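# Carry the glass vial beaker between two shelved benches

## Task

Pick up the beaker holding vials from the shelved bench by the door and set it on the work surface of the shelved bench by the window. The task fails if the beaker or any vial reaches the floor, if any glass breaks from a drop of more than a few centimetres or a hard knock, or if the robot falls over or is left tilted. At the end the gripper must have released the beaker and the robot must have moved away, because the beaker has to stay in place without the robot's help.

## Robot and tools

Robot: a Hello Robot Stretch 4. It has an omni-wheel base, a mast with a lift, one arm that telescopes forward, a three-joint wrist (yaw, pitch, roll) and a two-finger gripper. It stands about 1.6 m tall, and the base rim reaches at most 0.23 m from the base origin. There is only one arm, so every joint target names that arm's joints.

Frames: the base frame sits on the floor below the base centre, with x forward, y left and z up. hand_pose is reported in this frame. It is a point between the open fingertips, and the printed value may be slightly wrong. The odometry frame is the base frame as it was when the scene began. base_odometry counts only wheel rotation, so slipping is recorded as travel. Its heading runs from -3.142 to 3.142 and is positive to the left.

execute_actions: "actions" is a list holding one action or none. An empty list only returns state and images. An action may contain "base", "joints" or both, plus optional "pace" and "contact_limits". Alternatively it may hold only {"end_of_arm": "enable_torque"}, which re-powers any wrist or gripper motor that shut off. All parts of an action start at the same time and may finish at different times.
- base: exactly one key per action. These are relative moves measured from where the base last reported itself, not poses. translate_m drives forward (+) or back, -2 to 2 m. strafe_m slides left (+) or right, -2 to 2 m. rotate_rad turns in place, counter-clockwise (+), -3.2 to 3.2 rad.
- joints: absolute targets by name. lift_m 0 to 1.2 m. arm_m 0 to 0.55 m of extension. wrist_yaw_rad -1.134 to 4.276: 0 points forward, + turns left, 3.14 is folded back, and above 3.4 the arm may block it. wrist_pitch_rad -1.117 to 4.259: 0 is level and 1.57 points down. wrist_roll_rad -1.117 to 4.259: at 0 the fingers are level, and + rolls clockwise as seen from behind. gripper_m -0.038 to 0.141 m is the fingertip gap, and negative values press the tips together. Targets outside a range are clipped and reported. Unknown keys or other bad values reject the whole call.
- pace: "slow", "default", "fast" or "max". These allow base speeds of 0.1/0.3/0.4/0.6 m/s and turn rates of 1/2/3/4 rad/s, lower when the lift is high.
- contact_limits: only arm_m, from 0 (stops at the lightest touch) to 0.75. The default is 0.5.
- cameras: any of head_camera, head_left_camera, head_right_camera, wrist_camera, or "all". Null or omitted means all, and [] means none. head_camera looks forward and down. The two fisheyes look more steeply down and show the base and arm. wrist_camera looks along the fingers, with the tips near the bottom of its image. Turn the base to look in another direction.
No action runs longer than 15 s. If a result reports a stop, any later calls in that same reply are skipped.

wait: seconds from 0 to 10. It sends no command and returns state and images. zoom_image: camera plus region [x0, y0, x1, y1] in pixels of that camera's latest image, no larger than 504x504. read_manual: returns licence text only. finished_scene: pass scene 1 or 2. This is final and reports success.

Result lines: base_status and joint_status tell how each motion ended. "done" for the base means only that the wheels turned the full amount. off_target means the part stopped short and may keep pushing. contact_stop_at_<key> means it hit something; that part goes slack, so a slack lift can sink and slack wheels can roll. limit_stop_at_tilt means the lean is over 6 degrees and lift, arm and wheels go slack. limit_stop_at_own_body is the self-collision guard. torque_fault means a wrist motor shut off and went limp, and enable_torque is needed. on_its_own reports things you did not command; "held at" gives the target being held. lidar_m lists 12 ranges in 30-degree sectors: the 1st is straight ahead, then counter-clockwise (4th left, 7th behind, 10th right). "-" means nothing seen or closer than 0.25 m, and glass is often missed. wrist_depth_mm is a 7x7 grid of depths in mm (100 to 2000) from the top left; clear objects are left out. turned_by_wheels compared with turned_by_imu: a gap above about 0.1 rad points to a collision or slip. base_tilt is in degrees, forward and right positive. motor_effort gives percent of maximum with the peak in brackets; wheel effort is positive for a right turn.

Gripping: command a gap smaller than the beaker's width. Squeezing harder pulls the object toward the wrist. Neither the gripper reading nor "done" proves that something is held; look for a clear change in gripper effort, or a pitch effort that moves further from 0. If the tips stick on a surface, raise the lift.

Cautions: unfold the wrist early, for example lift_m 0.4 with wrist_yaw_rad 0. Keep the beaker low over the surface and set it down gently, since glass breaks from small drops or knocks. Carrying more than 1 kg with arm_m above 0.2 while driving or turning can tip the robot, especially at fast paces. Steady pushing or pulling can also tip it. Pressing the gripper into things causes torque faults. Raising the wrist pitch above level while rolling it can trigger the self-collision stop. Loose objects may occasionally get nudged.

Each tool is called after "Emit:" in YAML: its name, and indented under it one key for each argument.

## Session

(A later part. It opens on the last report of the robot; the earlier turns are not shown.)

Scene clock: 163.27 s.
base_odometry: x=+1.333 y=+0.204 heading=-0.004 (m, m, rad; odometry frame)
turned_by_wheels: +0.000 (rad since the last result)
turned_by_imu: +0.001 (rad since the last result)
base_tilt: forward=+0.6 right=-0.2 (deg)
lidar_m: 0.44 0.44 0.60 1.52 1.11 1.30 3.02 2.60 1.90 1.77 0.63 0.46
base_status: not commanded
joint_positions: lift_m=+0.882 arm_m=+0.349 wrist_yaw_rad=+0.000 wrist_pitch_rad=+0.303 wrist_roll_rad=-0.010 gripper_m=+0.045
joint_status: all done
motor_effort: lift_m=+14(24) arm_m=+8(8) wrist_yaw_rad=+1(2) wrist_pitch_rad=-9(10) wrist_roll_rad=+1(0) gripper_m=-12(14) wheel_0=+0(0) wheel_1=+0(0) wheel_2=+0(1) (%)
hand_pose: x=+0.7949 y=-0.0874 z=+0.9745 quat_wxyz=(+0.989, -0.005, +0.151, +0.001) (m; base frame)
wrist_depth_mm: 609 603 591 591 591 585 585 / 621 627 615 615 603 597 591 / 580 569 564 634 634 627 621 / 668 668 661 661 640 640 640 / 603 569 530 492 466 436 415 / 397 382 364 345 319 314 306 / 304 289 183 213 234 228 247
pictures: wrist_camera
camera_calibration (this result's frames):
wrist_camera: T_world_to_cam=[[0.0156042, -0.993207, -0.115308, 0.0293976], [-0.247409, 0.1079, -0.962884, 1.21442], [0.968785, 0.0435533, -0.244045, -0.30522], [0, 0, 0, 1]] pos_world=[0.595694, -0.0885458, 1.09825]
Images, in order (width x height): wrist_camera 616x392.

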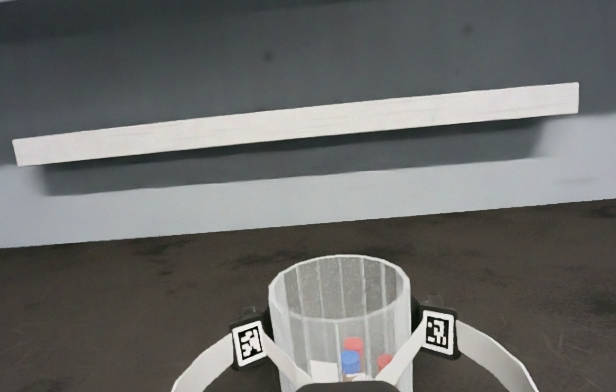

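Emit:
execute_actions:
  actions:
    - {"joints": {"lift_m": 0.876}, "pace": "slow"}
  cameras: []

Emit:
execute_actions:
  actions:
    - {"joints": {"gripper_m": 0.13}, "pace": "slow"}
  cameras: ["wrist_camera"]

Scene clock: 167.53 s.
base_odometry: x=+1.333 y=+0.204 heading=-0.004 (m, m, rad; odometry frame)
turned_by_wheels: +0.000 (rad since the last result)
turned_by_imu: +0.001 (rad since the last result)
base_tilt: forward=+0.7 right=-0.4 (deg)
lidar_m: 0.43 0.44 0.61 1.51 1.15 1.28 3.01 2.55 1.92 1.77 0.65 0.45
base_status: not commanded
joint_positions: lift_m=+0.876 arm_m=+0.349 wrist_yaw_rad=+0.000 wrist_pitch_rad=+0.303 wrist_roll_rad=-0.010 gripper_m=+0.045
joint_status: all done
motor_effort: lift_m=+15(16) arm_m=+7(7) wrist_yaw_rad=+1(1) wrist_pitch_rad=-9(10) wrist_roll_rad=+1(0) gripper_m=-12(11) wheel_0=+0(0) wheel_1=+0(0) wheel_2=-1(0) (%)
hand_pose: x=+0.7949 y=-0.0874 z=+0.9685 quat_wxyz=(+0.989, -0.005, +0.151, +0.001) (m; base frame)
wrist_depth_mm: 609 603 609 597 597 585 580 / 621 621 615 615 609 597 591 / 640 627 564 627 627 627 621 / 661 668 661 654 640 640 634 / 585 544 512 480 449 418 397 / 384 370 353 332 307 306 296 / 293 278 184 212 226 220 238
pictures: none
No camera images: the call's "cameras" was empty. Leave "cameras" out to get every camera's image.

Scene clock: 171.23 s.
base_odometry: x=+1.333 y=+0.204 heading=-0.004 (m, m, rad; odometry frame)
turned_by_wheels: +0.000 (rad since the last result)
turned_by_imu: +0.001 (rad since the last result)
base_tilt: forward=+0.6 right=-0.3 (deg)
lidar_m: 0.43 0.44 0.61 1.49 1.14 1.30 3.00 2.59 1.91 1.77 0.64 0.45
base_status: not commanded
joint_positions: lift_m=+0.876 arm_m=+0.349 wrist_yaw_rad=+0.000 wrist_pitch_rad=+0.303 wrist_roll_rad=-0.010 gripper_m=+0.130
joint_status: all done
motor_effort: lift_m=+14(16) arm_m=+8(8) wrist_yaw_rad=+2(1) wrist_pitch_rad=-7(10) wrist_roll_rad=+0(1) gripper_m=+0(18) wheel_0=+0(0) wheel_1=+0(0) wheel_2=+0(0) (%)
hand_pose: x=+0.7950 y=-0.0874 z=+0.9687 quat_wxyz=(+0.989, -0.005, +0.151, +0.001) (m; base frame)
wrist_depth_mm: 603 597 597 597 591 591 585 / 621 621 621 615 603 597 597 / 640 569 559 640 627 634 621 / 668 668 654 654 647 634 634 / 597 554 512 484 449 424 404 / 392 375 351 340 324 202 296 / 294 281 243 213 207 229 238
pictures: wrist_camera
camera_calibration (this result's frames):
wrist_camera: T_world_to_cam=[[0.0156874, -0.993207, -0.115297, 0.0286527], [-0.246713, 0.107901, -0.963063, 1.20849], [0.968962, 0.0435532, -0.243344, -0.307512], [0, 0, 0, 1]] pos_world=[0.595668, -0.0885458, 1.09232]
Images, in order (width x height): wrist_camera 616x392.

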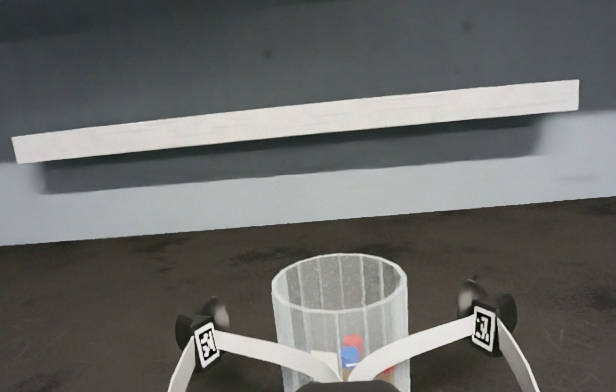

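Released. Retract the arm and move clear.

Emit:
execute_actions:
  actions:
    - {"joints": {"arm_m": 0.0}}
  cameras: ["wrist_camera"]

Emit:
execute_actions:
  actions:
    - {"base": {"translate_m": -0.5}}
  cameras: ["head_camera"]

Scene clock: 176.07 s.
base_odometry: x=+1.333 y=+0.204 heading=-0.004 (m, m, rad; odometry frame)
turned_by_wheels: +0.000 (rad since the last result)
turned_by_imu: +0.001 (rad since the last result)
base_tilt: forward=+0.5 right=-0.4 (deg)
lidar_m: 0.44 0.46 0.60 1.51 1.11 1.29 3.00 2.55 1.91 1.76 0.65 0.47
base_status: not commanded
joint_positions: lift_m=+0.876 arm_m=+0.001 wrist_yaw_rad=+0.000 wrist_pitch_rad=+0.302 wrist_roll_rad=-0.010 gripper_m=+0.130
joint_status: all done
motor_effort: lift_m=+14(15) arm_m=-7(8) wrist_yaw_rad=+1(2) wrist_pitch_rad=-6(7) wrist_roll_rad=+0(0) gripper_m=-2(1) wheel_0=-1(0) wheel_1=+0(0) wheel_2=+0(0) (%)
hand_pose: x=+0.4477 y=-0.0874 z=+0.9688 quat_wxyz=(+0.989, -0.005, +0.151, +0.001) (m; base frame)
wrist_depth_mm: 831 866 904 931 891 904 891 / 960 946 931 917 931 917 917 / 976 991 976 960 960 976 946 / 1042 1025 946 854 778 691 634 / 609 554 521 488 459 430 407 / 392 375 355 343 329 201 301 / 298 285 245 253 234 232 243
pictures: wrist_camera
camera_calibration (this result's frames):
wrist_camera: T_world_to_cam=[[0.0155627, -0.99321, -0.115292, 0.034117], [-0.246389, 0.107941, -0.963141, 1.12283], [0.969046, 0.0433958, -0.243036, 0.0286607], [0, 0, 0, 1]] pos_world=[0.24835, -0.0885582, 1.09235]
Images, in order (width x height): wrist_camera 616x392.

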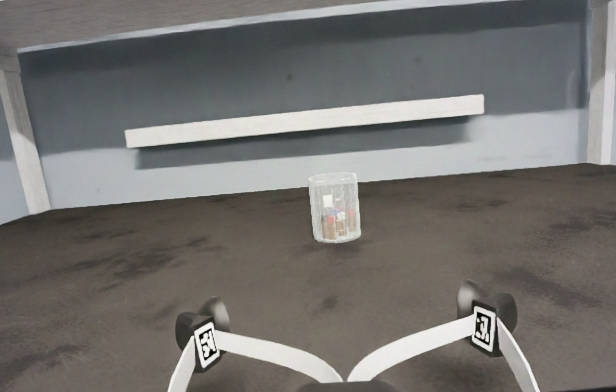

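Scene clock: 179.23 s.
base_odometry: x=+0.833 y=+0.206 heading=-0.004 (m, m, rad; odometry frame)
turned_by_wheels: +0.000 (rad since the last result)
turned_by_imu: +0.003 (rad since the last result)
base_tilt: forward=+0.5 right=-0.2 (deg)
lidar_m: 0.92 0.97 1.60 0.91 0.93 1.27 2.47 2.34 1.86 1.82 1.88 0.97
base_status: done
joint_positions: lift_m=+0.876 arm_m=+0.001 wrist_yaw_rad=+0.000 wrist_pitch_rad=+0.302 wrist_roll_rad=-0.010 gripper_m=+0.130
joint_status: not commanded
motor_effort: lift_m=+15(15) arm_m=-7(8) wrist_yaw_rad=+1(2) wrist_pitch_rad=-8(5) wrist_roll_rad=-1(0) gripper_m=-1(2) wheel_0=+0(5) wheel_1=-1(6) wheel_2=-1(5) (%)
hand_pose: x=+0.4477 y=-0.0874 z=+0.9688 quat_wxyz=(+0.989, -0.005, +0.151, +0.001) (m; base frame)
wrist_depth_mm: 1366 1397 1336 1336 1281 1255 1308 / 1430 1430 1397 1397 1366 1397 1366 / 1499 1499 1430 1430 1430 1397 1397 / 1499 1098 946 854 750 732 723 / 798 788 1537 1537 1537 1537 1537 / 1618 1576 1537 1576 1537 201 1537 / 1576 1661 1499 1537 1397 1397 1537
pictures: head_camera
Images, in order (width x height): head_camera 420x560.

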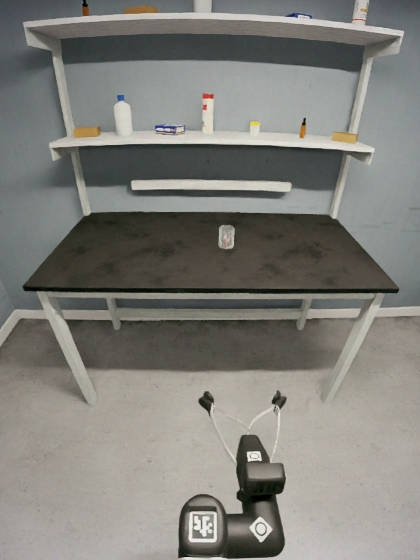

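Emit:
finished_scene:
  scene: 1

The scene is finished: the task was done.


## Next scene

The same job, from a new start.

Emit:
execute_actions:
  actions: []

Scene clock: 0.00 s.
base_odometry: x=+0.000 y=+0.000 heading=+0.000 (m, m, rad; odometry frame)
turned_by_wheels: +0.000 (rad since the last result)
turned_by_imu: +0.000 (rad since the last result)
base_tilt: forward=+0.7 right=-0.3 (deg)
lidar_m: 1.84 1.87 1.56 1.45 1.48 1.43 1.29 1.32 2.00 1.20 1.22 1.52
base_status: not commanded
joint_positions: lift_m=+0.284 arm_m=-0.001 wrist_yaw_rad=+3.041 wrist_pitch_rad=+0.021 wrist_roll_rad=-0.010 gripper_m=+0.057
joint_status: not commanded
motor_effort: lift_m=+20 arm_m=+0 wrist_yaw_rad=+2 wrist_pitch_rad=-6 wrist_roll_rad=+1 gripper_m=-3 wheel_0=-1 wheel_1=+0 wheel_2=+0 (%)
hand_pose: x=-0.1086 y=+0.1159 z=+0.4557 quat_wxyz=(+0.050, -0.011, -0.004, +0.999) (m; base frame)
wrist_depth_mm: 170 206 - - - - 1983 / 143 144 - - - - 1983 / - 134 1430 1983 - - 1808 / - 139 225 - - - 1808 / 119 141 - - - - 1921 / 1983 - - 1863 208 1618 1464 / 1499 1397 1182 1182 1205 1008 1078
pictures: head_camera, head_left_camera, head_right_camera, wrist_camera
camera_calibration (this result's frames):
wrist_camera: T_world_to_cam=[[0.0528321, 0.992913, -0.106452, -0.0445928], [-0.0410689, -0.10435, -0.993692, 0.530501], [-0.997759, 0.0568707, 0.0352648, 0.0922292], [0, 0, 0, 1]] pos_world=[0.116165, 0.0943894, 0.519155]
Images, in order (width x height): head_camera 420x560, head_left_camera 420x672, head_right_camera 420x672, wrist_camera 616x392.

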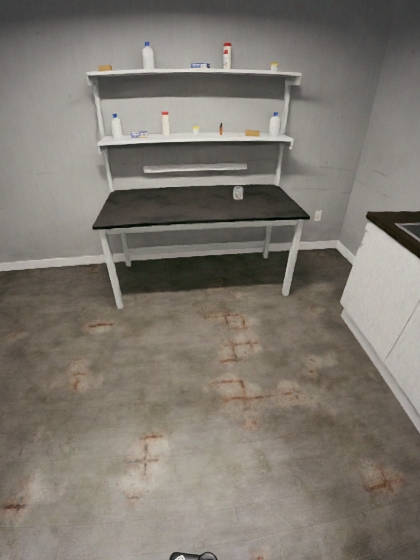

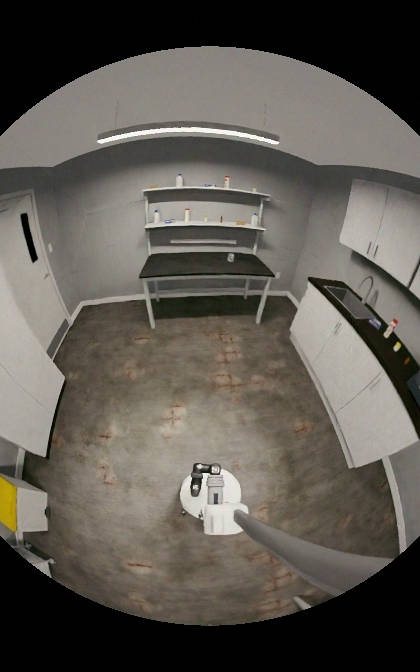

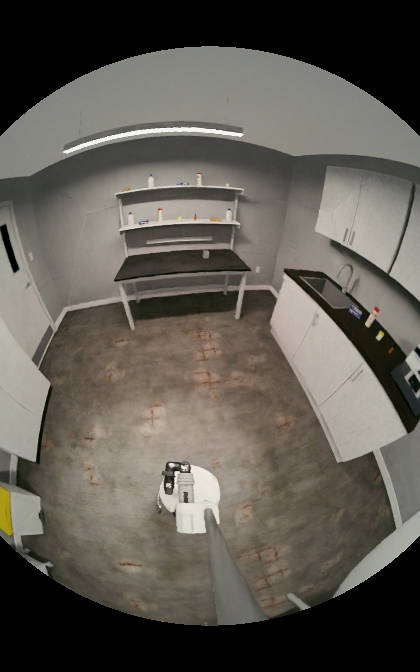

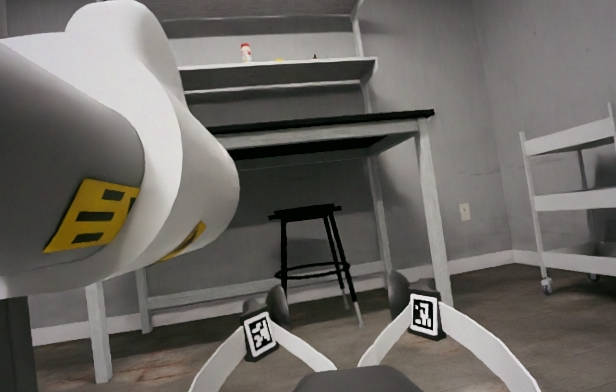

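Emit:
execute_actions:
  actions:
    - {"base": {"rotate_rad": 0.0975}, "joints": {"lift_m": 0.8, "wrist_yaw_rad": 0, "gripper_m": 0.13, "wrist_pitch_rad": 0.3}, "pace": "fast"}
  cameras: []

Emit:
execute_actions:
  actions:
    - {"base": {"strafe_m": -0.34}, "pace": "fast"}
  cameras: []

Emit:
execute_actions:
  actions:
    - {"base": {"translate_m": 1.45}, "pace": "fast"}
  cameras: ["head_camera", "wrist_camera"]

Scene clock: 20.43 s.
base_odometry: x=+0.000 y=+0.000 heading=+0.097 (m, m, rad; odometry frame)
turned_by_wheels: +0.097 (rad since the last result)
turned_by_imu: +0.101 (rad since the last result)
base_tilt: forward=+0.6 right=-0.3 (deg)
lidar_m: 1.84 1.90 1.51 1.46 1.52 1.38 1.31 1.34 1.93 1.20 1.25 1.66
base_status: done
joint_positions: lift_m=+0.800 arm_m=-0.001 wrist_yaw_rad=+0.001 wrist_pitch_rad=+0.302 wrist_roll_rad=-0.010 gripper_m=+0.130
joint_status: all done
motor_effort: lift_m=+24(24) arm_m=+0(0) wrist_yaw_rad=+1(8) wrist_pitch_rad=-6(10) wrist_roll_rad=+0(1) gripper_m=-2(2) wheel_0=-1(5) wheel_1=+0(6) wheel_2=+0(10) (%)
hand_pose: x=+0.4451 y=-0.0873 z=+0.8920 quat_wxyz=(+0.989, -0.005, +0.150, +0.001) (m; base frame)
wrist_depth_mm: - - - - - - - / - - - - - - - / - - - - - - - / - - 1921 - - - - / - - - - - - - / - - 1921 1921 1808 190 1576 / 1756 1618 1464 1397 1397 1308 1281
pictures: none
No camera images: the call's "cameras" was empty. Leave "cameras" out to get every camera's image.

Scene clock: 22.63 s.
base_odometry: x=+0.033 y=-0.338 heading=+0.098 (m, m, rad; odometry frame)
turned_by_wheels: +0.000 (rad since the last result)
turned_by_imu: +0.000 (rad since the last result)
base_tilt: forward=+0.6 right=-0.3 (deg)
lidar_m: 1.84 1.93 1.85 1.79 1.86 1.37 1.30 2.14 1.58 0.87 0.88 1.22
base_status: done
joint_positions: lift_m=+0.800 arm_m=-0.001 wrist_yaw_rad=+0.000 wrist_pitch_rad=+0.302 wrist_roll_rad=-0.010 gripper_m=+0.130
joint_status: not commanded
motor_effort: lift_m=+24(24) arm_m=+0(0) wrist_yaw_rad=+2(0) wrist_pitch_rad=-7(5) wrist_roll_rad=+0(0) gripper_m=-2(1) wheel_0=+1(11) wheel_1=+2(12) wheel_2=-1(5) (%)
hand_pose: x=+0.4451 y=-0.0874 z=+0.8921 quat_wxyz=(+0.989, -0.005, +0.150, +0.001) (m; base frame)
wrist_depth_mm: - - - - - - 1808 / - - - - - - 1756 / - - - - - - 1098 / - - - - - - 1138 / - - - - - - 1205 / - - 1983 1863 1863 190 1229 / 1756 1661 1464 1397 1366 1336 1308
pictures: none
No camera images: the call's "cameras" was empty. Leave "cameras" out to get every camera's image.

Scene clock: 27.77 s.
base_odometry: x=+1.476 y=-0.197 heading=+0.098 (m, m, rad; odometry frame)
turned_by_wheels: +0.000 (rad since the last result)
turned_by_imu: -0.006 (rad since the last result)
base_tilt: forward=+0.6 right=-0.3 (deg)
lidar_m: 0.41 0.41 0.57 1.89 1.89 2.56 3.32 1.23 0.85 0.80 0.62 0.42
base_status: done
joint_positions: lift_m=+0.800 arm_m=-0.001 wrist_yaw_rad=+0.000 wrist_pitch_rad=+0.302 wrist_roll_rad=-0.010 gripper_m=+0.130
joint_status: not commanded
motor_effort: lift_m=+24(24) arm_m=+0(0) wrist_yaw_rad=+2(3) wrist_pitch_rad=-6(6) wrist_roll_rad=+1(1) gripper_m=+1(2) wheel_0=-1(5) wheel_1=-1(7) wheel_2=+1(8) (%)
hand_pose: x=+0.4451 y=-0.0874 z=+0.8921 quat_wxyz=(+0.989, -0.005, +0.150, +0.001) (m; base frame)
wrist_depth_mm: 640 668 741 866 917 931 946 / 931 917 931 960 960 960 976 / 960 946 946 960 991 991 976 / 960 991 1008 1008 946 831 1042 / 878 820 732 654 603 559 521 / 580 539 492 477 445 189 394 / 439 407 351 340 336 325 322
pictures: head_camera, wrist_camera
camera_calibration (this result's frames):
wrist_camera: T_world_to_cam=[[0.0157101, -0.993206, -0.115303, 0.0252908], [-0.246143, 0.107927, -0.963206, 1.04824], [0.969106, 0.0435132, -0.242775, 0.0122986], [0, 0, 0, 1]] pos_world=[0.245701, -0.0885498, 1.01557]
Images, in order (width x height): head_camera 420x560, wrist_camera 616x392.

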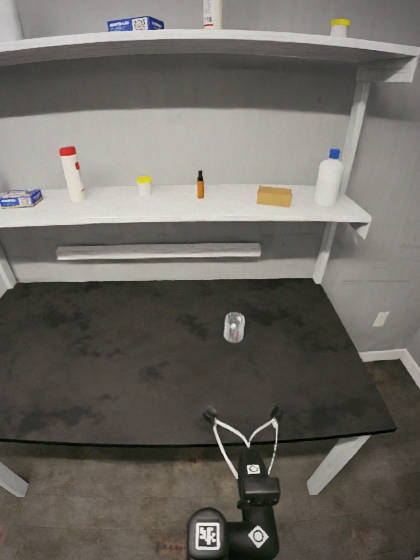

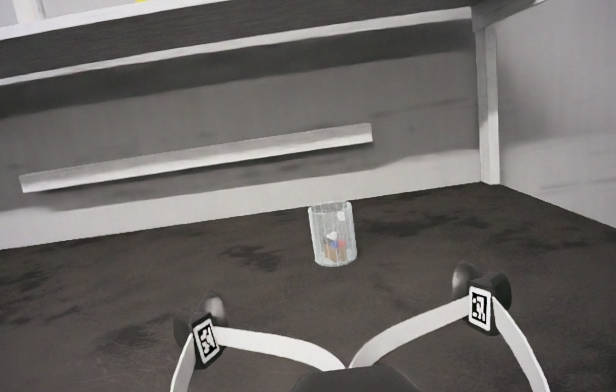

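Emit:
execute_actions:
  actions:
    - {"joints": {"lift_m": 0.73, "arm_m": 0.3}}
  cameras: ["wrist_camera"]

Scene clock: 36.43 s.
base_odometry: x=+1.476 y=-0.197 heading=+0.098 (m, m, rad; odometry frame)
turned_by_wheels: +0.000 (rad since the last result)
turned_by_imu: +0.001 (rad since the last result)
base_tilt: forward=+0.6 right=-0.3 (deg)
lidar_m: 0.41 0.41 0.55 1.88 1.90 2.56 3.31 1.20 0.85 0.80 0.61 0.43
base_status: not commanded
joint_positions: lift_m=+0.730 arm_m=+0.299 wrist_yaw_rad=+0.000 wrist_pitch_rad=+0.302 wrist_roll_rad=-0.010 gripper_m=+0.130
joint_status: all done
motor_effort: lift_m=+15(22) arm_m=+8(8) wrist_yaw_rad=+1(2) wrist_pitch_rad=-4(6) wrist_roll_rad=-2(1) gripper_m=-2(2) wheel_0=-1(0) wheel_1=-1(1) wheel_2=+2(2) (%)
hand_pose: x=+0.7450 y=-0.0874 z=+0.8228 quat_wxyz=(+0.989, -0.005, +0.150, +0.001) (m; base frame)
wrist_depth_mm: 621 627 634 640 640 640 585 / 640 640 654 640 654 661 603 / 621 654 676 676 691 691 683 / 683 691 699 699 691 597 544 / 634 574 521 469 430 399 375 / 415 387 353 320 310 189 283 / 312 291 252 243 241 233 234
pictures: wrist_camera
camera_calibration (this result's frames):
wrist_camera: T_world_to_cam=[[0.0157281, -0.993206, -0.115304, 0.0125896], [-0.246182, 0.107922, -0.963196, 1.05539], [0.969096, 0.043535, -0.242812, -0.295099], [0, 0, 0, 1]] pos_world=[0.545599, -0.0885481, 0.946345]
Images, in order (width x height): wrist_camera 616x392.

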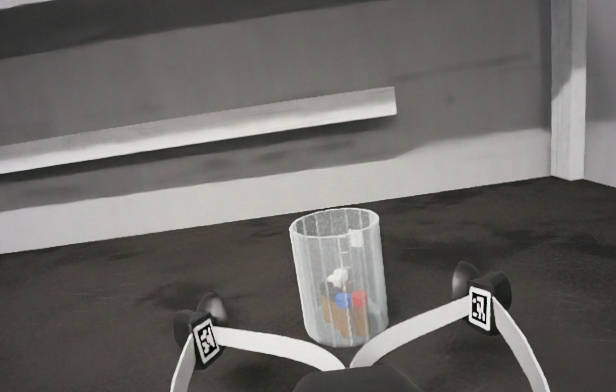

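Emit:
execute_actions:
  actions:
    - {"joints": {"arm_m": 0.4}}
  cameras: ["wrist_camera"]

Scene clock: 41.43 s.
base_odometry: x=+1.476 y=-0.197 heading=+0.098 (m, m, rad; odometry frame)
turned_by_wheels: +0.000 (rad since the last result)
turned_by_imu: +0.001 (rad since the last result)
base_tilt: forward=+0.7 right=-0.3 (deg)
lidar_m: 0.41 0.42 0.56 1.88 1.89 2.55 3.30 1.23 0.86 0.80 0.62 0.43
base_status: not commanded
joint_positions: lift_m=+0.730 arm_m=+0.399 wrist_yaw_rad=+0.000 wrist_pitch_rad=+0.302 wrist_roll_rad=-0.010 gripper_m=+0.130
joint_status: all done
motor_effort: lift_m=+15(14) arm_m=+8(8) wrist_yaw_rad=+2(2) wrist_pitch_rad=-4(7) wrist_roll_rad=-1(1) gripper_m=+0(0) wheel_0=-1(2) wheel_1=-2(1) wheel_2=+2(1) (%)
hand_pose: x=+0.8450 y=-0.0874 z=+0.8228 quat_wxyz=(+0.989, -0.005, +0.150, +0.001) (m; base frame)
wrist_depth_mm: 525 535 535 539 544 549 559 / 544 549 554 554 554 574 569 / 496 496 492 574 580 591 597 / 580 591 597 597 603 603 544 / 603 603 517 469 433 394 373 / 413 387 351 338 312 190 282 / 310 293 251 215 237 233 233
pictures: wrist_camera
camera_calibration (this result's frames):
wrist_camera: T_world_to_cam=[[0.01565, -0.993207, -0.115304, 0.0110609], [-0.246176, 0.107941, -0.963196, 1.08001], [0.969099, 0.0434591, -0.242814, -0.392033], [0, 0, 0, 1]] pos_world=[0.645617, -0.0885541, 0.946345]
Images, in order (width x height): wrist_camera 616x392.

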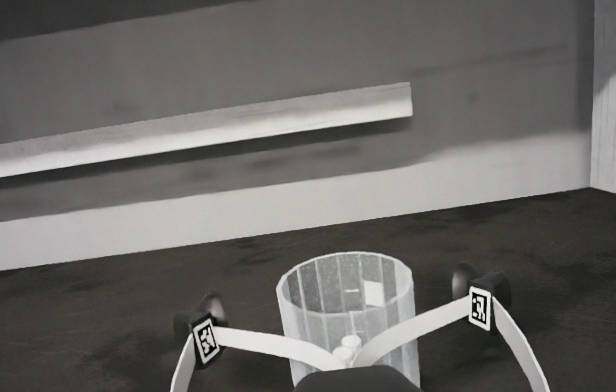

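Emit:
execute_actions:
  actions:
    - {"joints": {"gripper_m": 0.045}}
  cameras: []

Emit:
execute_actions:
  actions:
    - {"joints": {"lift_m": 0.80}, "pace": "slow"}
  cameras: ["wrist_camera"]

Scene clock: 46.17 s.
base_odometry: x=+1.476 y=-0.197 heading=+0.098 (m, m, rad; odometry frame)
turned_by_wheels: +0.000 (rad since the last result)
turned_by_imu: +0.001 (rad since the last result)
base_tilt: forward=+0.8 right=-0.2 (deg)
lidar_m: 0.40 0.43 0.57 1.89 1.90 2.56 3.29 1.23 0.84 0.79 0.62 0.44
base_status: not commanded
joint_positions: lift_m=+0.730 arm_m=+0.399 wrist_yaw_rad=+0.000 wrist_pitch_rad=+0.303 wrist_roll_rad=-0.010 gripper_m=+0.045
joint_status: all done
motor_effort: lift_m=+15(14) arm_m=+7(8) wrist_yaw_rad=+3(3) wrist_pitch_rad=-6(10) wrist_roll_rad=+1(1) gripper_m=-13(15) wheel_0=-1(1) wheel_1=-1(2) wheel_2=+2(1) (%)
hand_pose: x=+0.8449 y=-0.0874 z=+0.8226 quat_wxyz=(+0.989, -0.005, +0.151, +0.001) (m; base frame)
wrist_depth_mm: 530 535 539 539 544 544 554 / 544 544 549 549 554 569 574 / 504 492 492 580 585 585 585 / 585 591 591 597 609 603 535 / 603 564 512 469 427 394 368 / 410 382 357 329 219 287 282 / 310 291 187 243 249 226 232
pictures: none
No camera images: the call's "cameras" was empty. Leave "cameras" out to get every camera's image.

Scene clock: 47.63 s.
base_odometry: x=+1.476 y=-0.197 heading=+0.098 (m, m, rad; odometry frame)
turned_by_wheels: +0.000 (rad since the last result)
turned_by_imu: +0.000 (rad since the last result)
base_tilt: forward=+0.7 right=-0.2 (deg)
lidar_m: 0.41 0.43 0.56 1.89 1.90 2.53 3.31 1.21 0.85 0.80 0.61 0.44
base_status: not commanded
joint_positions: lift_m=+0.800 arm_m=+0.399 wrist_yaw_rad=+0.000 wrist_pitch_rad=+0.303 wrist_roll_rad=-0.010 gripper_m=+0.045
joint_status: all done
motor_effort: lift_m=+26(28) arm_m=+8(8) wrist_yaw_rad=+2(2) wrist_pitch_rad=-10(11) wrist_roll_rad=+0(1) gripper_m=-11(12) wheel_0=-1(1) wheel_1=-1(1) wheel_2=+1(2) (%)
hand_pose: x=+0.8449 y=-0.0874 z=+0.8916 quat_wxyz=(+0.989, -0.005, +0.151, +0.001) (m; base frame)
wrist_depth_mm: 525 530 544 539 544 549 549 / 549 549 554 559 559 564 574 / 559 569 569 569 574 585 597 / 512 512 591 603 597 603 615 / 603 615 621 615 621 554 508 / 574 535 496 459 220 399 392 / 430 402 188 340 345 314 320
pictures: wrist_camera
camera_calibration (this result's frames):
wrist_camera: T_world_to_cam=[[0.0155135, -0.993207, -0.115322, 0.0191246], [-0.247312, 0.107941, -0.962905, 1.14694], [0.968812, 0.0434585, -0.243957, -0.373973], [0, 0, 0, 1]] pos_world=[0.645664, -0.0885541, 1.01536]
Images, in order (width x height): wrist_camera 616x392.

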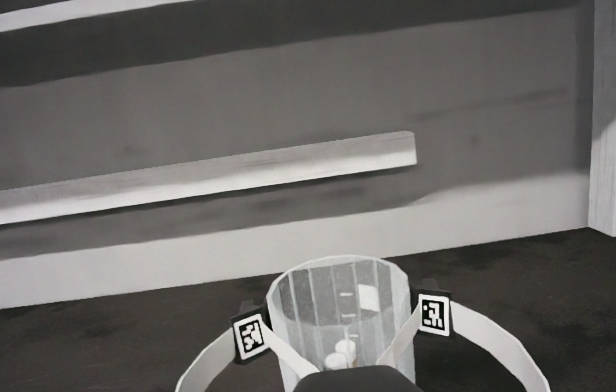

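Held. Retract, back off, and turn around.

Emit:
execute_actions:
  actions:
    - {"joints": {"arm_m": 0.02}}
  cameras: []

Emit:
execute_actions:
  actions:
    - {"base": {"translate_m": -0.5}}
  cameras: []

Emit:
execute_actions:
  actions:
    - {"base": {"rotate_rad": 3.14}, "joints": {"lift_m": 0.95}}

Scene clock: 52.93 s.
base_odometry: x=+1.476 y=-0.197 heading=+0.098 (m, m, rad; odometry frame)
turned_by_wheels: +0.000 (rad since the last result)
turned_by_imu: +0.001 (rad since the last result)
base_tilt: forward=+0.6 right=-0.3 (deg)
lidar_m: 0.39 0.42 0.57 1.90 1.89 2.54 3.30 1.22 0.86 0.80 0.61 0.45
base_status: not commanded
joint_positions: lift_m=+0.800 arm_m=+0.021 wrist_yaw_rad=+0.000 wrist_pitch_rad=+0.304 wrist_roll_rad=-0.010 gripper_m=+0.045
joint_status: all done
motor_effort: lift_m=+26(26) arm_m=-8(9) wrist_yaw_rad=+2(2) wrist_pitch_rad=-11(10) wrist_roll_rad=-1(0) gripper_m=-12(12) wheel_0=-1(1) wheel_1=-2(1) wheel_2=+1(1) (%)
hand_pose: x=+0.4676 y=-0.0874 z=+0.8915 quat_wxyz=(+0.988, -0.005, +0.151, +0.001) (m; base frame)
wrist_depth_mm: 603 668 759 891 917 904 904 / 904 931 917 917 931 917 960 / 931 931 946 960 976 960 991 / 976 976 960 976 931 820 1008 / 891 798 715 661 609 549 517 / 580 535 500 459 220 404 392 / 436 407 187 342 351 317 324
pictures: none
No camera images: the call's "cameras" was empty. Leave "cameras" out to get every camera's image.

Scene clock: 56.07 s.
base_odometry: x=+0.979 y=-0.246 heading=+0.097 (m, m, rad; odometry frame)
turned_by_wheels: +0.000 (rad since the last result)
turned_by_imu: +0.003 (rad since the last result)
base_tilt: forward=+0.5 right=-0.2 (deg)
lidar_m: 0.91 0.94 1.26 1.82 1.85 2.45 2.47 1.28 0.87 0.80 0.85 0.95
base_status: done
joint_positions: lift_m=+0.800 arm_m=+0.021 wrist_yaw_rad=+0.000 wrist_pitch_rad=+0.304 wrist_roll_rad=-0.010 gripper_m=+0.045
joint_status: not commanded
motor_effort: lift_m=+25(26) arm_m=-8(8) wrist_yaw_rad=+3(3) wrist_pitch_rad=-12(9) wrist_roll_rad=+1(1) gripper_m=-10(13) wheel_0=-1(5) wheel_1=-1(6) wheel_2=-2(10) (%)
hand_pose: x=+0.4676 y=-0.0874 z=+0.8916 quat_wxyz=(+0.988, -0.005, +0.151, +0.001) (m; base frame)
wrist_depth_mm: 1308 1366 1308 1336 1229 1397 1397 / 1281 1397 1430 1430 1430 1430 1397 / 1397 1430 1430 1499 1464 1499 1499 / 1464 1464 1255 1060 931 831 1537 / 878 798 759 750 759 768 1618 / 759 1618 1618 1576 220 1537 1499 / 1661 1618 187 1366 1499 1281 1281
pictures: none
No camera images: the call's "cameras" was empty. Leave "cameras" out to get every camera's image.

Scene clock: 58.93 s.
base_odometry: x=+0.978 y=-0.246 heading=-3.046 (m, m, rad; odometry frame)
turned_by_wheels: +3.140 (rad since the last result)
turned_by_imu: +3.208 (rad since the last result)
base_tilt: forward=+0.6 right=-0.3 (deg)
lidar_m: 2.21 1.24 0.88 0.83 0.86 0.95 0.91 0.94 1.28 1.80 1.87 2.36
base_status: done
joint_positions: lift_m=+0.950 arm_m=+0.021 wrist_yaw_rad=+0.000 wrist_pitch_rad=+0.303 wrist_roll_rad=-0.010 gripper_m=+0.045
joint_status: all done
motor_effort: lift_m=+26(25) arm_m=-8(8) wrist_yaw_rad=+2(1) wrist_pitch_rad=-12(10) wrist_roll_rad=+2(1) gripper_m=-11(11) wheel_0=-1(6) wheel_1=-1(9) wheel_2=-1(8) (%)
hand_pose: x=+0.4676 y=-0.0874 z=+1.0416 quat_wxyz=(+0.989, -0.005, +0.151, +0.001) (m; base frame)
wrist_depth_mm: - - - - - - - / - - - - - - - / - - - - - - - / - - - - - - - / - - - - - - - / - - - - 220 1863 1808 / 1921 1921 187 1618 1661 1499 1464
pictures: head_camera, head_left_camera, head_right_camera, wrist_camera
camera_calibration (this result's frames):
wrist_camera: T_world_to_cam=[[0.0157334, -0.993203, -0.115324, 0.0422402], [-0.247483, 0.107882, -0.962867, 1.1981], [0.968764, 0.0436901, -0.244104, 0.0282971], [0, 0, 0, 1]] pos_world=[0.268431, -0.0885359, 1.16539]
Images, in order (width x height): head_camera 420x560, head_left_camera 420x672, head_right_camera 420x672, wrist_camera 616x392.

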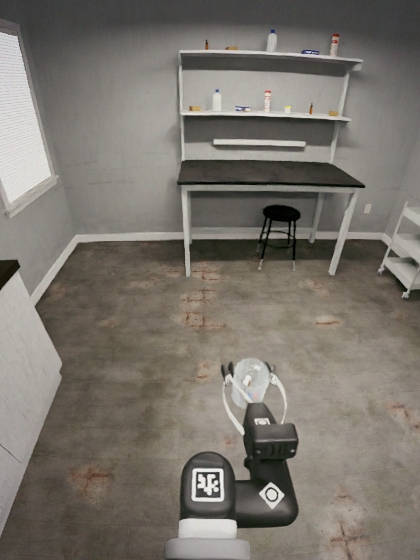

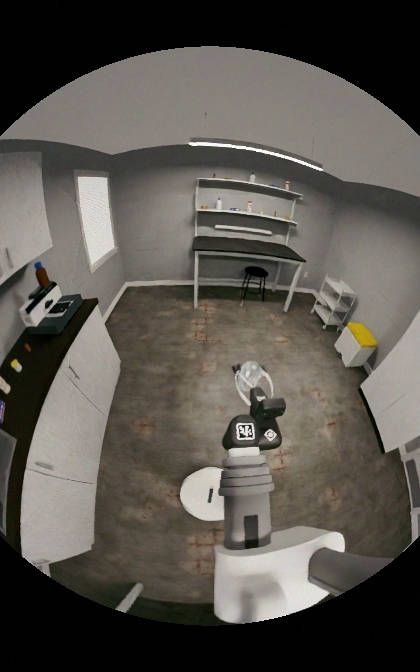

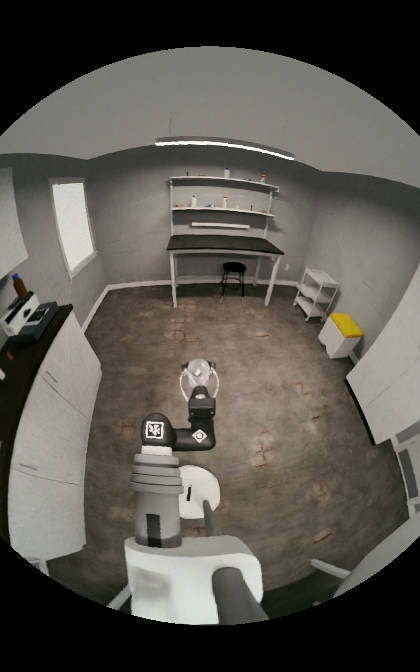

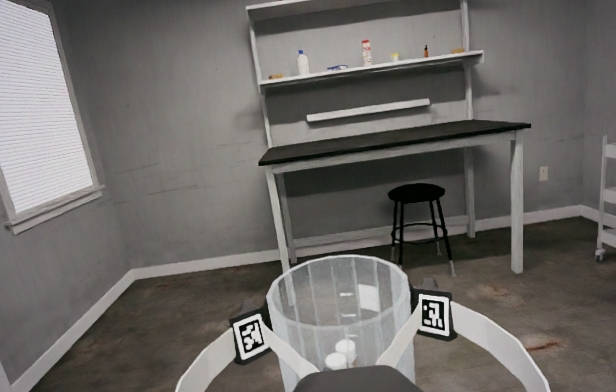

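Emit:
execute_actions:
  actions:
    - {"base": {"strafe_m": -0.25}}
  cameras: []

Emit:
execute_actions:
  actions:
    - {"base": {"translate_m": 1.45}}
  cameras: ["head_camera", "wrist_camera"]

Scene clock: 65.00 s.
base_odometry: x=+0.955 y=+0.003 heading=-3.046 (m, m, rad; odometry frame)
turned_by_wheels: +0.000 (rad since the last result)
turned_by_imu: +0.001 (rad since the last result)
base_tilt: forward=+0.5 right=-0.2 (deg)
lidar_m: 2.24 2.53 1.14 1.07 1.11 0.95 0.89 0.90 2.11 1.56 1.57 2.20
base_status: done
joint_positions: lift_m=+0.950 arm_m=+0.021 wrist_yaw_rad=+0.000 wrist_pitch_rad=+0.303 wrist_roll_rad=-0.010 gripper_m=+0.045
joint_status: not commanded
motor_effort: lift_m=+25(25) arm_m=-8(8) wrist_yaw_rad=+2(0) wrist_pitch_rad=-8(11) wrist_roll_rad=+0(1) gripper_m=-13(12) wheel_0=+0(9) wheel_1=+0(9) wheel_2=-1(1) (%)
hand_pose: x=+0.4676 y=-0.0875 z=+1.0416 quat_wxyz=(+0.989, -0.005, +0.151, +0.001) (m; base frame)
wrist_depth_mm: - - - - - - - / - - - - - - - / - - - - - - - / - - - - - - - / - - - - - - - / - - - - 220 1863 1863 / - 1983 187 1618 1661 1537 1499
pictures: none
No camera images: the call's "cameras" was empty. Leave "cameras" out to get every camera's image.

Scene clock: 71.30 s.
base_odometry: x=-0.489 y=-0.135 heading=-3.046 (m, m, rad; odometry frame)
turned_by_wheels: +0.000 (rad since the last result)
turned_by_imu: -0.005 (rad since the last result)
base_tilt: forward=+0.6 right=-0.3 (deg)
lidar_m: 0.78 0.82 1.82 1.28 1.19 1.58 3.04 2.92 1.65 1.54 1.21 0.85
base_status: done
joint_positions: lift_m=+0.950 arm_m=+0.021 wrist_yaw_rad=+0.000 wrist_pitch_rad=+0.303 wrist_roll_rad=-0.010 gripper_m=+0.045
joint_status: not commanded
motor_effort: lift_m=+25(25) arm_m=-7(7) wrist_yaw_rad=+2(3) wrist_pitch_rad=-8(10) wrist_roll_rad=+1(0) gripper_m=-12(11) wheel_0=+1(6) wheel_1=+0(5) wheel_2=+1(10) (%)
hand_pose: x=+0.4676 y=-0.0874 z=+1.0416 quat_wxyz=(+0.989, -0.005, +0.151, +0.001) (m; base frame)
wrist_depth_mm: 1229 1229 1078 1160 1255 1255 1308 / 1281 1229 1281 1308 1308 1308 1336 / 1336 1336 1336 1366 1366 1366 1308 / 1366 1336 1255 1060 946 820 750 / 1397 778 715 647 640 627 640 / 640 647 640 647 220 991 1537 / 699 1537 187 1464 904 831 1464
pictures: head_camera, wrist_camera
camera_calibration (this result's frames):
wrist_camera: T_world_to_cam=[[0.0153915, -0.993209, -0.115325, 0.0423126], [-0.247483, 0.107966, -0.962858, 1.19813], [0.96877, 0.0433609, -0.244141, 0.0283726], [0, 0, 0, 1]] pos_world=[0.268379, -0.0885618, 1.16543]
Images, in order (width x height): head_camera 420x560, wrist_camera 616x392.

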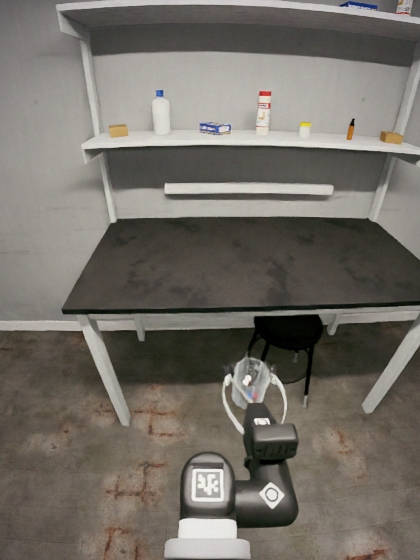

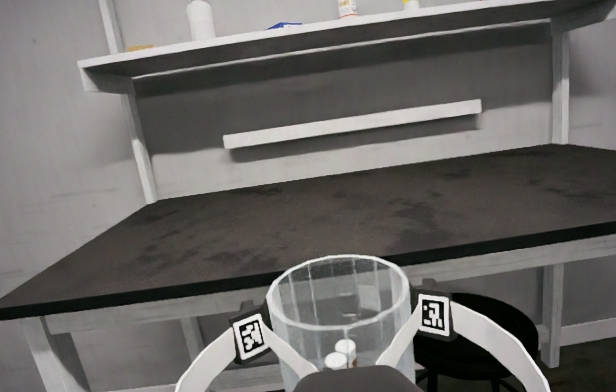

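Emit:
execute_actions:
  actions:
    - {"base": {"translate_m": 0.35}}
  cameras: []

Emit:
execute_actions:
  actions:
    - {"joints": {"arm_m": 0.35}}
  cameras: ["wrist_camera", "head_camera"]

Scene clock: 78.67 s.
base_odometry: x=-0.837 y=-0.168 heading=-3.046 (m, m, rad; odometry frame)
turned_by_wheels: +0.000 (rad since the last result)
turned_by_imu: +0.000 (rad since the last result)
base_tilt: forward=+0.7 right=-0.2 (deg)
lidar_m: 0.44 0.47 0.64 1.77 1.34 1.59 2.92 2.23 1.60 1.48 0.68 0.46
base_status: done
joint_positions: lift_m=+0.950 arm_m=+0.021 wrist_yaw_rad=+0.000 wrist_pitch_rad=+0.303 wrist_roll_rad=-0.010 gripper_m=+0.045
joint_status: not commanded
motor_effort: lift_m=+24(25) arm_m=-8(8) wrist_yaw_rad=+2(3) wrist_pitch_rad=-8(11) wrist_roll_rad=+0(0) gripper_m=-12(13) wheel_0=+0(6) wheel_1=+2(6) wheel_2=+0(13) (%)
hand_pose: x=+0.4676 y=-0.0874 z=+1.0416 quat_wxyz=(+0.989, -0.005, +0.151, +0.001) (m; base frame)
wrist_depth_mm: 661 683 759 931 917 946 946 / 854 931 960 960 976 960 991 / 946 976 976 976 991 1008 1008 / 991 1025 1025 1008 931 820 759 / 1042 788 707 647 597 554 508 / 574 535 500 459 219 399 389 / 430 402 187 338 345 315 319
pictures: none
No camera images: the call's "cameras" was empty. Leave "cameras" out to get every camera's image.

Scene clock: 80.77 s.
base_odometry: x=-0.837 y=-0.168 heading=-3.046 (m, m, rad; odometry frame)
turned_by_wheels: +0.000 (rad since the last result)
turned_by_imu: +0.001 (rad since the last result)
base_tilt: forward=+0.6 right=-0.3 (deg)
lidar_m: 0.44 0.46 0.64 1.75 1.32 1.60 2.88 2.23 1.60 1.48 0.67 0.47
base_status: not commanded
joint_positions: lift_m=+0.950 arm_m=+0.349 wrist_yaw_rad=+0.000 wrist_pitch_rad=+0.303 wrist_roll_rad=-0.010 gripper_m=+0.045
joint_status: all done
motor_effort: lift_m=+25(25) arm_m=+8(9) wrist_yaw_rad=+1(3) wrist_pitch_rad=-10(12) wrist_roll_rad=+0(2) gripper_m=-13(12) wheel_0=+1(0) wheel_1=+2(2) wheel_2=+0(0) (%)
hand_pose: x=+0.7949 y=-0.0874 z=+1.0417 quat_wxyz=(+0.989, -0.005, +0.151, +0.001) (m; base frame)
wrist_depth_mm: 609 609 609 621 621 621 634 / 627 634 634 640 647 640 647 / 647 647 654 654 597 609 676 / 668 676 683 691 691 699 691 / 707 691 699 647 591 544 508 / 564 530 496 455 219 394 387 / 424 402 187 336 343 310 317
pictures: head_camera, wrist_camera
camera_calibration (this result's frames):
wrist_camera: T_world_to_cam=[[0.0156078, -0.993205, -0.115323, 0.0371612], [-0.247403, 0.107915, -0.962884, 1.27911], [0.968787, 0.0435598, -0.244038, -0.288799], [0, 0, 0, 1]] pos_world=[0.59566, -0.0885461, 1.16544]
Images, in order (width x height): head_camera 420x560, wrist_camera 616x392.

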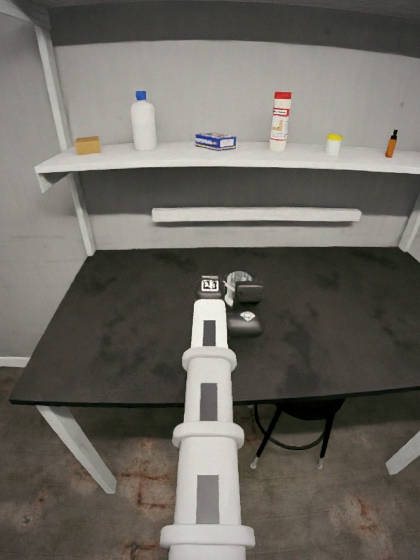

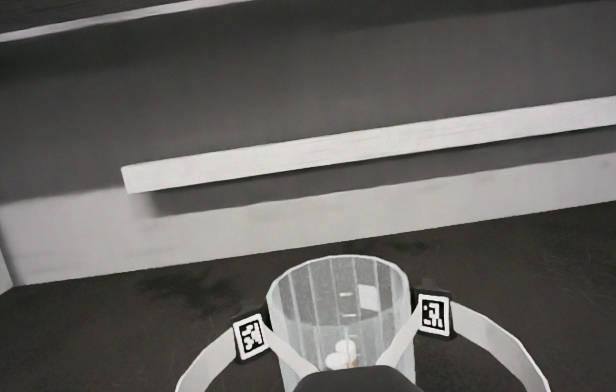

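Emit:
execute_actions:
  actions:
    - {"joints": {"lift_m": 0.887}, "pace": "slow"}
  cameras: []

Scene clock: 83.63 s.
base_odometry: x=-0.837 y=-0.168 heading=-3.046 (m, m, rad; odometry frame)
turned_by_wheels: +0.000 (rad since the last result)
turned_by_imu: +0.001 (rad since the last result)
base_tilt: forward=+0.7 right=-0.3 (deg)
lidar_m: 0.44 0.47 0.64 1.77 1.32 1.59 2.90 2.23 1.60 1.49 0.68 0.46
base_status: not commanded
joint_positions: lift_m=+0.887 arm_m=+0.349 wrist_yaw_rad=+0.000 wrist_pitch_rad=+0.303 wrist_roll_rad=-0.010 gripper_m=+0.045
joint_status: all done
motor_effort: lift_m=+15(25) arm_m=+8(8) wrist_yaw_rad=+1(2) wrist_pitch_rad=-7(11) wrist_roll_rad=+0(1) gripper_m=-13(14) wheel_0=+1(0) wheel_1=+1(1) wheel_2=+0(0) (%)
hand_pose: x=+0.7949 y=-0.0874 z=+0.9795 quat_wxyz=(+0.989, -0.005, +0.151, +0.001) (m; base frame)
wrist_depth_mm: 597 603 609 621 615 627 627 / 627 627 627 634 640 580 640 / 647 647 585 654 661 676 676 / 668 683 676 676 683 609 549 / 647 585 525 484 442 404 379 / 421 394 370 338 219 297 289 / 319 298 187 250 257 234 238
pictures: none
No camera images: the call's "cameras" was empty. Leave "cameras" out to get every camera's image.

Emit:
execute_actions:
  actions:
    - {"joints": {"lift_m": 0.881}, "pace": "slow"}
  cameras: []

Emit:
execute_actions:
  actions:
    - {"joints": {"gripper_m": 0.13}, "pace": "slow"}
  cameras: ["wrist_camera"]

Scene clock: 88.50 s.
base_odometry: x=-0.837 y=-0.168 heading=-3.046 (m, m, rad; odometry frame)
turned_by_wheels: +0.000 (rad since the last result)
turned_by_imu: +0.001 (rad since the last result)
base_tilt: forward=+0.6 right=-0.3 (deg)
lidar_m: 0.44 0.46 0.62 1.76 1.33 1.60 2.90 2.22 1.59 1.47 0.67 0.49
base_status: not commanded
joint_positions: lift_m=+0.881 arm_m=+0.349 wrist_yaw_rad=+0.000 wrist_pitch_rad=+0.303 wrist_roll_rad=-0.010 gripper_m=+0.045
joint_status: all done
motor_effort: lift_m=+15(16) arm_m=+8(8) wrist_yaw_rad=+1(2) wrist_pitch_rad=-8(8) wrist_roll_rad=+0(0) gripper_m=-13(13) wheel_0=+1(0) wheel_1=+1(1) wheel_2=+0(0) (%)
hand_pose: x=+0.7949 y=-0.0874 z=+0.9735 quat_wxyz=(+0.989, -0.005, +0.151, +0.001) (m; base frame)
wrist_depth_mm: 609 609 615 621 627 627 634 / 621 634 627 627 580 580 640 / 640 647 661 668 668 668 668 / 676 676 676 676 683 585 535 / 621 569 508 466 430 394 368 / 407 382 357 327 219 285 278 / 309 291 187 243 248 225 231
pictures: none
No camera images: the call's "cameras" was empty. Leave "cameras" out to get every camera's image.

Scene clock: 92.20 s.
base_odometry: x=-0.837 y=-0.168 heading=-3.046 (m, m, rad; odometry frame)
turned_by_wheels: +0.000 (rad since the last result)
turned_by_imu: +0.001 (rad since the last result)
base_tilt: forward=+0.7 right=-0.3 (deg)
lidar_m: 0.45 0.46 0.61 1.76 1.33 1.59 2.90 2.22 1.59 1.49 0.69 0.46
base_status: not commanded
joint_positions: lift_m=+0.881 arm_m=+0.349 wrist_yaw_rad=+0.000 wrist_pitch_rad=+0.302 wrist_roll_rad=-0.010 gripper_m=+0.130
joint_status: all done
motor_effort: lift_m=+15(14) arm_m=+8(8) wrist_yaw_rad=+1(1) wrist_pitch_rad=-6(8) wrist_roll_rad=+1(0) gripper_m=+0(15) wheel_0=+0(0) wheel_1=+2(1) wheel_2=+0(0) (%)
hand_pose: x=+0.7950 y=-0.0874 z=+0.9739 quat_wxyz=(+0.989, -0.005, +0.150, +0.001) (m; base frame)
wrist_depth_mm: 609 615 621 615 621 634 634 / 621 634 634 627 634 580 647 / 647 647 654 668 654 668 668 / 668 676 683 683 683 591 549 / 627 569 517 469 430 399 370 / 410 384 347 336 306 190 282 / 312 291 249 216 240 232 232
pictures: wrist_camera
camera_calibration (this result's frames):
wrist_camera: T_world_to_cam=[[0.0157769, -0.993205, -0.115301, 0.0291859], [-0.245993, 0.107915, -0.963246, 1.2131], [0.969143, 0.0435602, -0.242619, -0.307131], [0, 0, 0, 1]] pos_world=[0.595608, -0.0885461, 1.09737]
Images, in order (width x height): wrist_camera 616x392.

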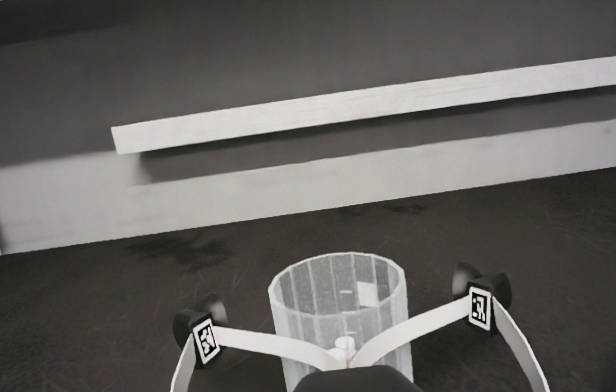

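Emit:
execute_actions:
  actions:
    - {"joints": {"arm_m": 0.0}}
  cameras: ["wrist_camera"]

Emit:
execute_actions:
  actions:
    - {"base": {"translate_m": -0.5}}
  cameras: ["head_camera"]

Scene clock: 96.73 s.
base_odometry: x=-0.837 y=-0.168 heading=-3.046 (m, m, rad; odometry frame)
turned_by_wheels: +0.000 (rad since the last result)
turned_by_imu: +0.001 (rad since the last result)
base_tilt: forward=+0.6 right=-0.3 (deg)
lidar_m: 0.45 0.45 0.61 1.75 1.32 1.58 2.89 2.24 1.62 1.47 0.69 0.52
base_status: not commanded
joint_positions: lift_m=+0.881 arm_m=+0.001 wrist_yaw_rad=+0.000 wrist_pitch_rad=+0.302 wrist_roll_rad=-0.010 gripper_m=+0.130
joint_status: all done
motor_effort: lift_m=+15(15) arm_m=-8(9) wrist_yaw_rad=+2(1) wrist_pitch_rad=-9(5) wrist_roll_rad=+0(0) gripper_m=+1(1) wheel_0=+0(0) wheel_1=+1(2) wheel_2=+0(0) (%)
hand_pose: x=+0.4477 y=-0.0874 z=+0.9738 quat_wxyz=(+0.989, -0.005, +0.151, +0.001) (m; base frame)
wrist_depth_mm: 788 931 931 946 946 976 976 / 946 946 960 960 960 976 991 / 976 991 991 1008 1025 1025 1025 / 1025 1008 917 768 691 603 554 / 640 569 517 473 433 402 377 / 415 387 355 343 319 190 283 / 315 294 253 253 253 255 253
pictures: wrist_camera
camera_calibration (this result's frames):
wrist_camera: T_world_to_cam=[[0.01555, -0.993208, -0.115307, 0.0347099], [-0.246373, 0.10796, -0.963143, 1.12765], [0.96905, 0.0433855, -0.243021, 0.029823], [0, 0, 0, 1]] pos_world=[0.248382, -0.0885599, 1.09734]
Images, in order (width x height): wrist_camera 616x392.

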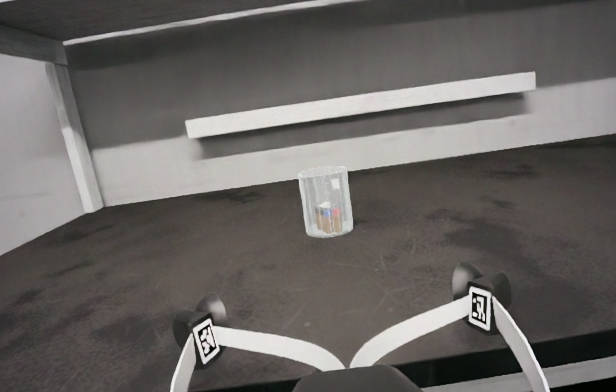

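Scene clock: 99.90 s.
base_odometry: x=-0.339 y=-0.121 heading=-3.046 (m, m, rad; odometry frame)
turned_by_wheels: +0.000 (rad since the last result)
turned_by_imu: +0.003 (rad since the last result)
base_tilt: forward=+0.6 right=-0.3 (deg)
lidar_m: 0.93 0.98 1.85 1.14 1.17 1.56 2.89 2.27 1.60 1.54 1.61 0.99
base_status: done
joint_positions: lift_m=+0.881 arm_m=+0.001 wrist_yaw_rad=+0.000 wrist_pitch_rad=+0.302 wrist_roll_rad=-0.010 gripper_m=+0.130
joint_status: not commanded
motor_effort: lift_m=+15(15) arm_m=-7(8) wrist_yaw_rad=+2(2) wrist_pitch_rad=-5(8) wrist_roll_rad=+1(1) gripper_m=+0(0) wheel_0=+0(5) wheel_1=-1(7) wheel_2=-1(9) (%)
hand_pose: x=+0.4477 y=-0.0874 z=+0.9737 quat_wxyz=(+0.989, -0.005, +0.151, +0.001) (m; base frame)
wrist_depth_mm: 1366 1366 1281 1397 1464 1430 1430 / 1430 1464 1499 1430 1430 1499 1499 / 1499 1499 1499 1499 1464 1205 1025 / 1576 1229 931 798 788 788 1499 / 1576 788 1618 1661 1618 1618 1618 / 1618 1661 1618 1661 1576 189 1661 / 1708 1756 1576 1537 1397 1430 1397
pictures: head_camera
Images, in order (width x height): head_camera 420x560.

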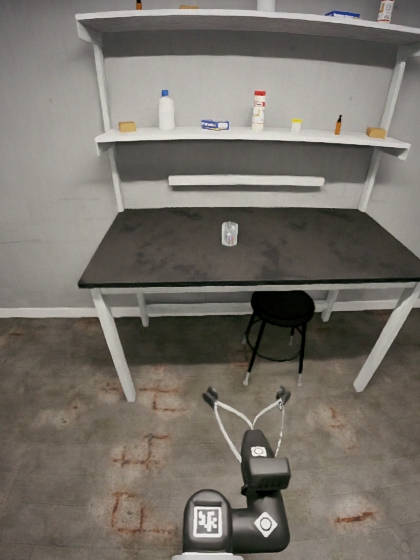

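Emit:
finished_scene:
  scene: 2

The scene is finished: the task was done.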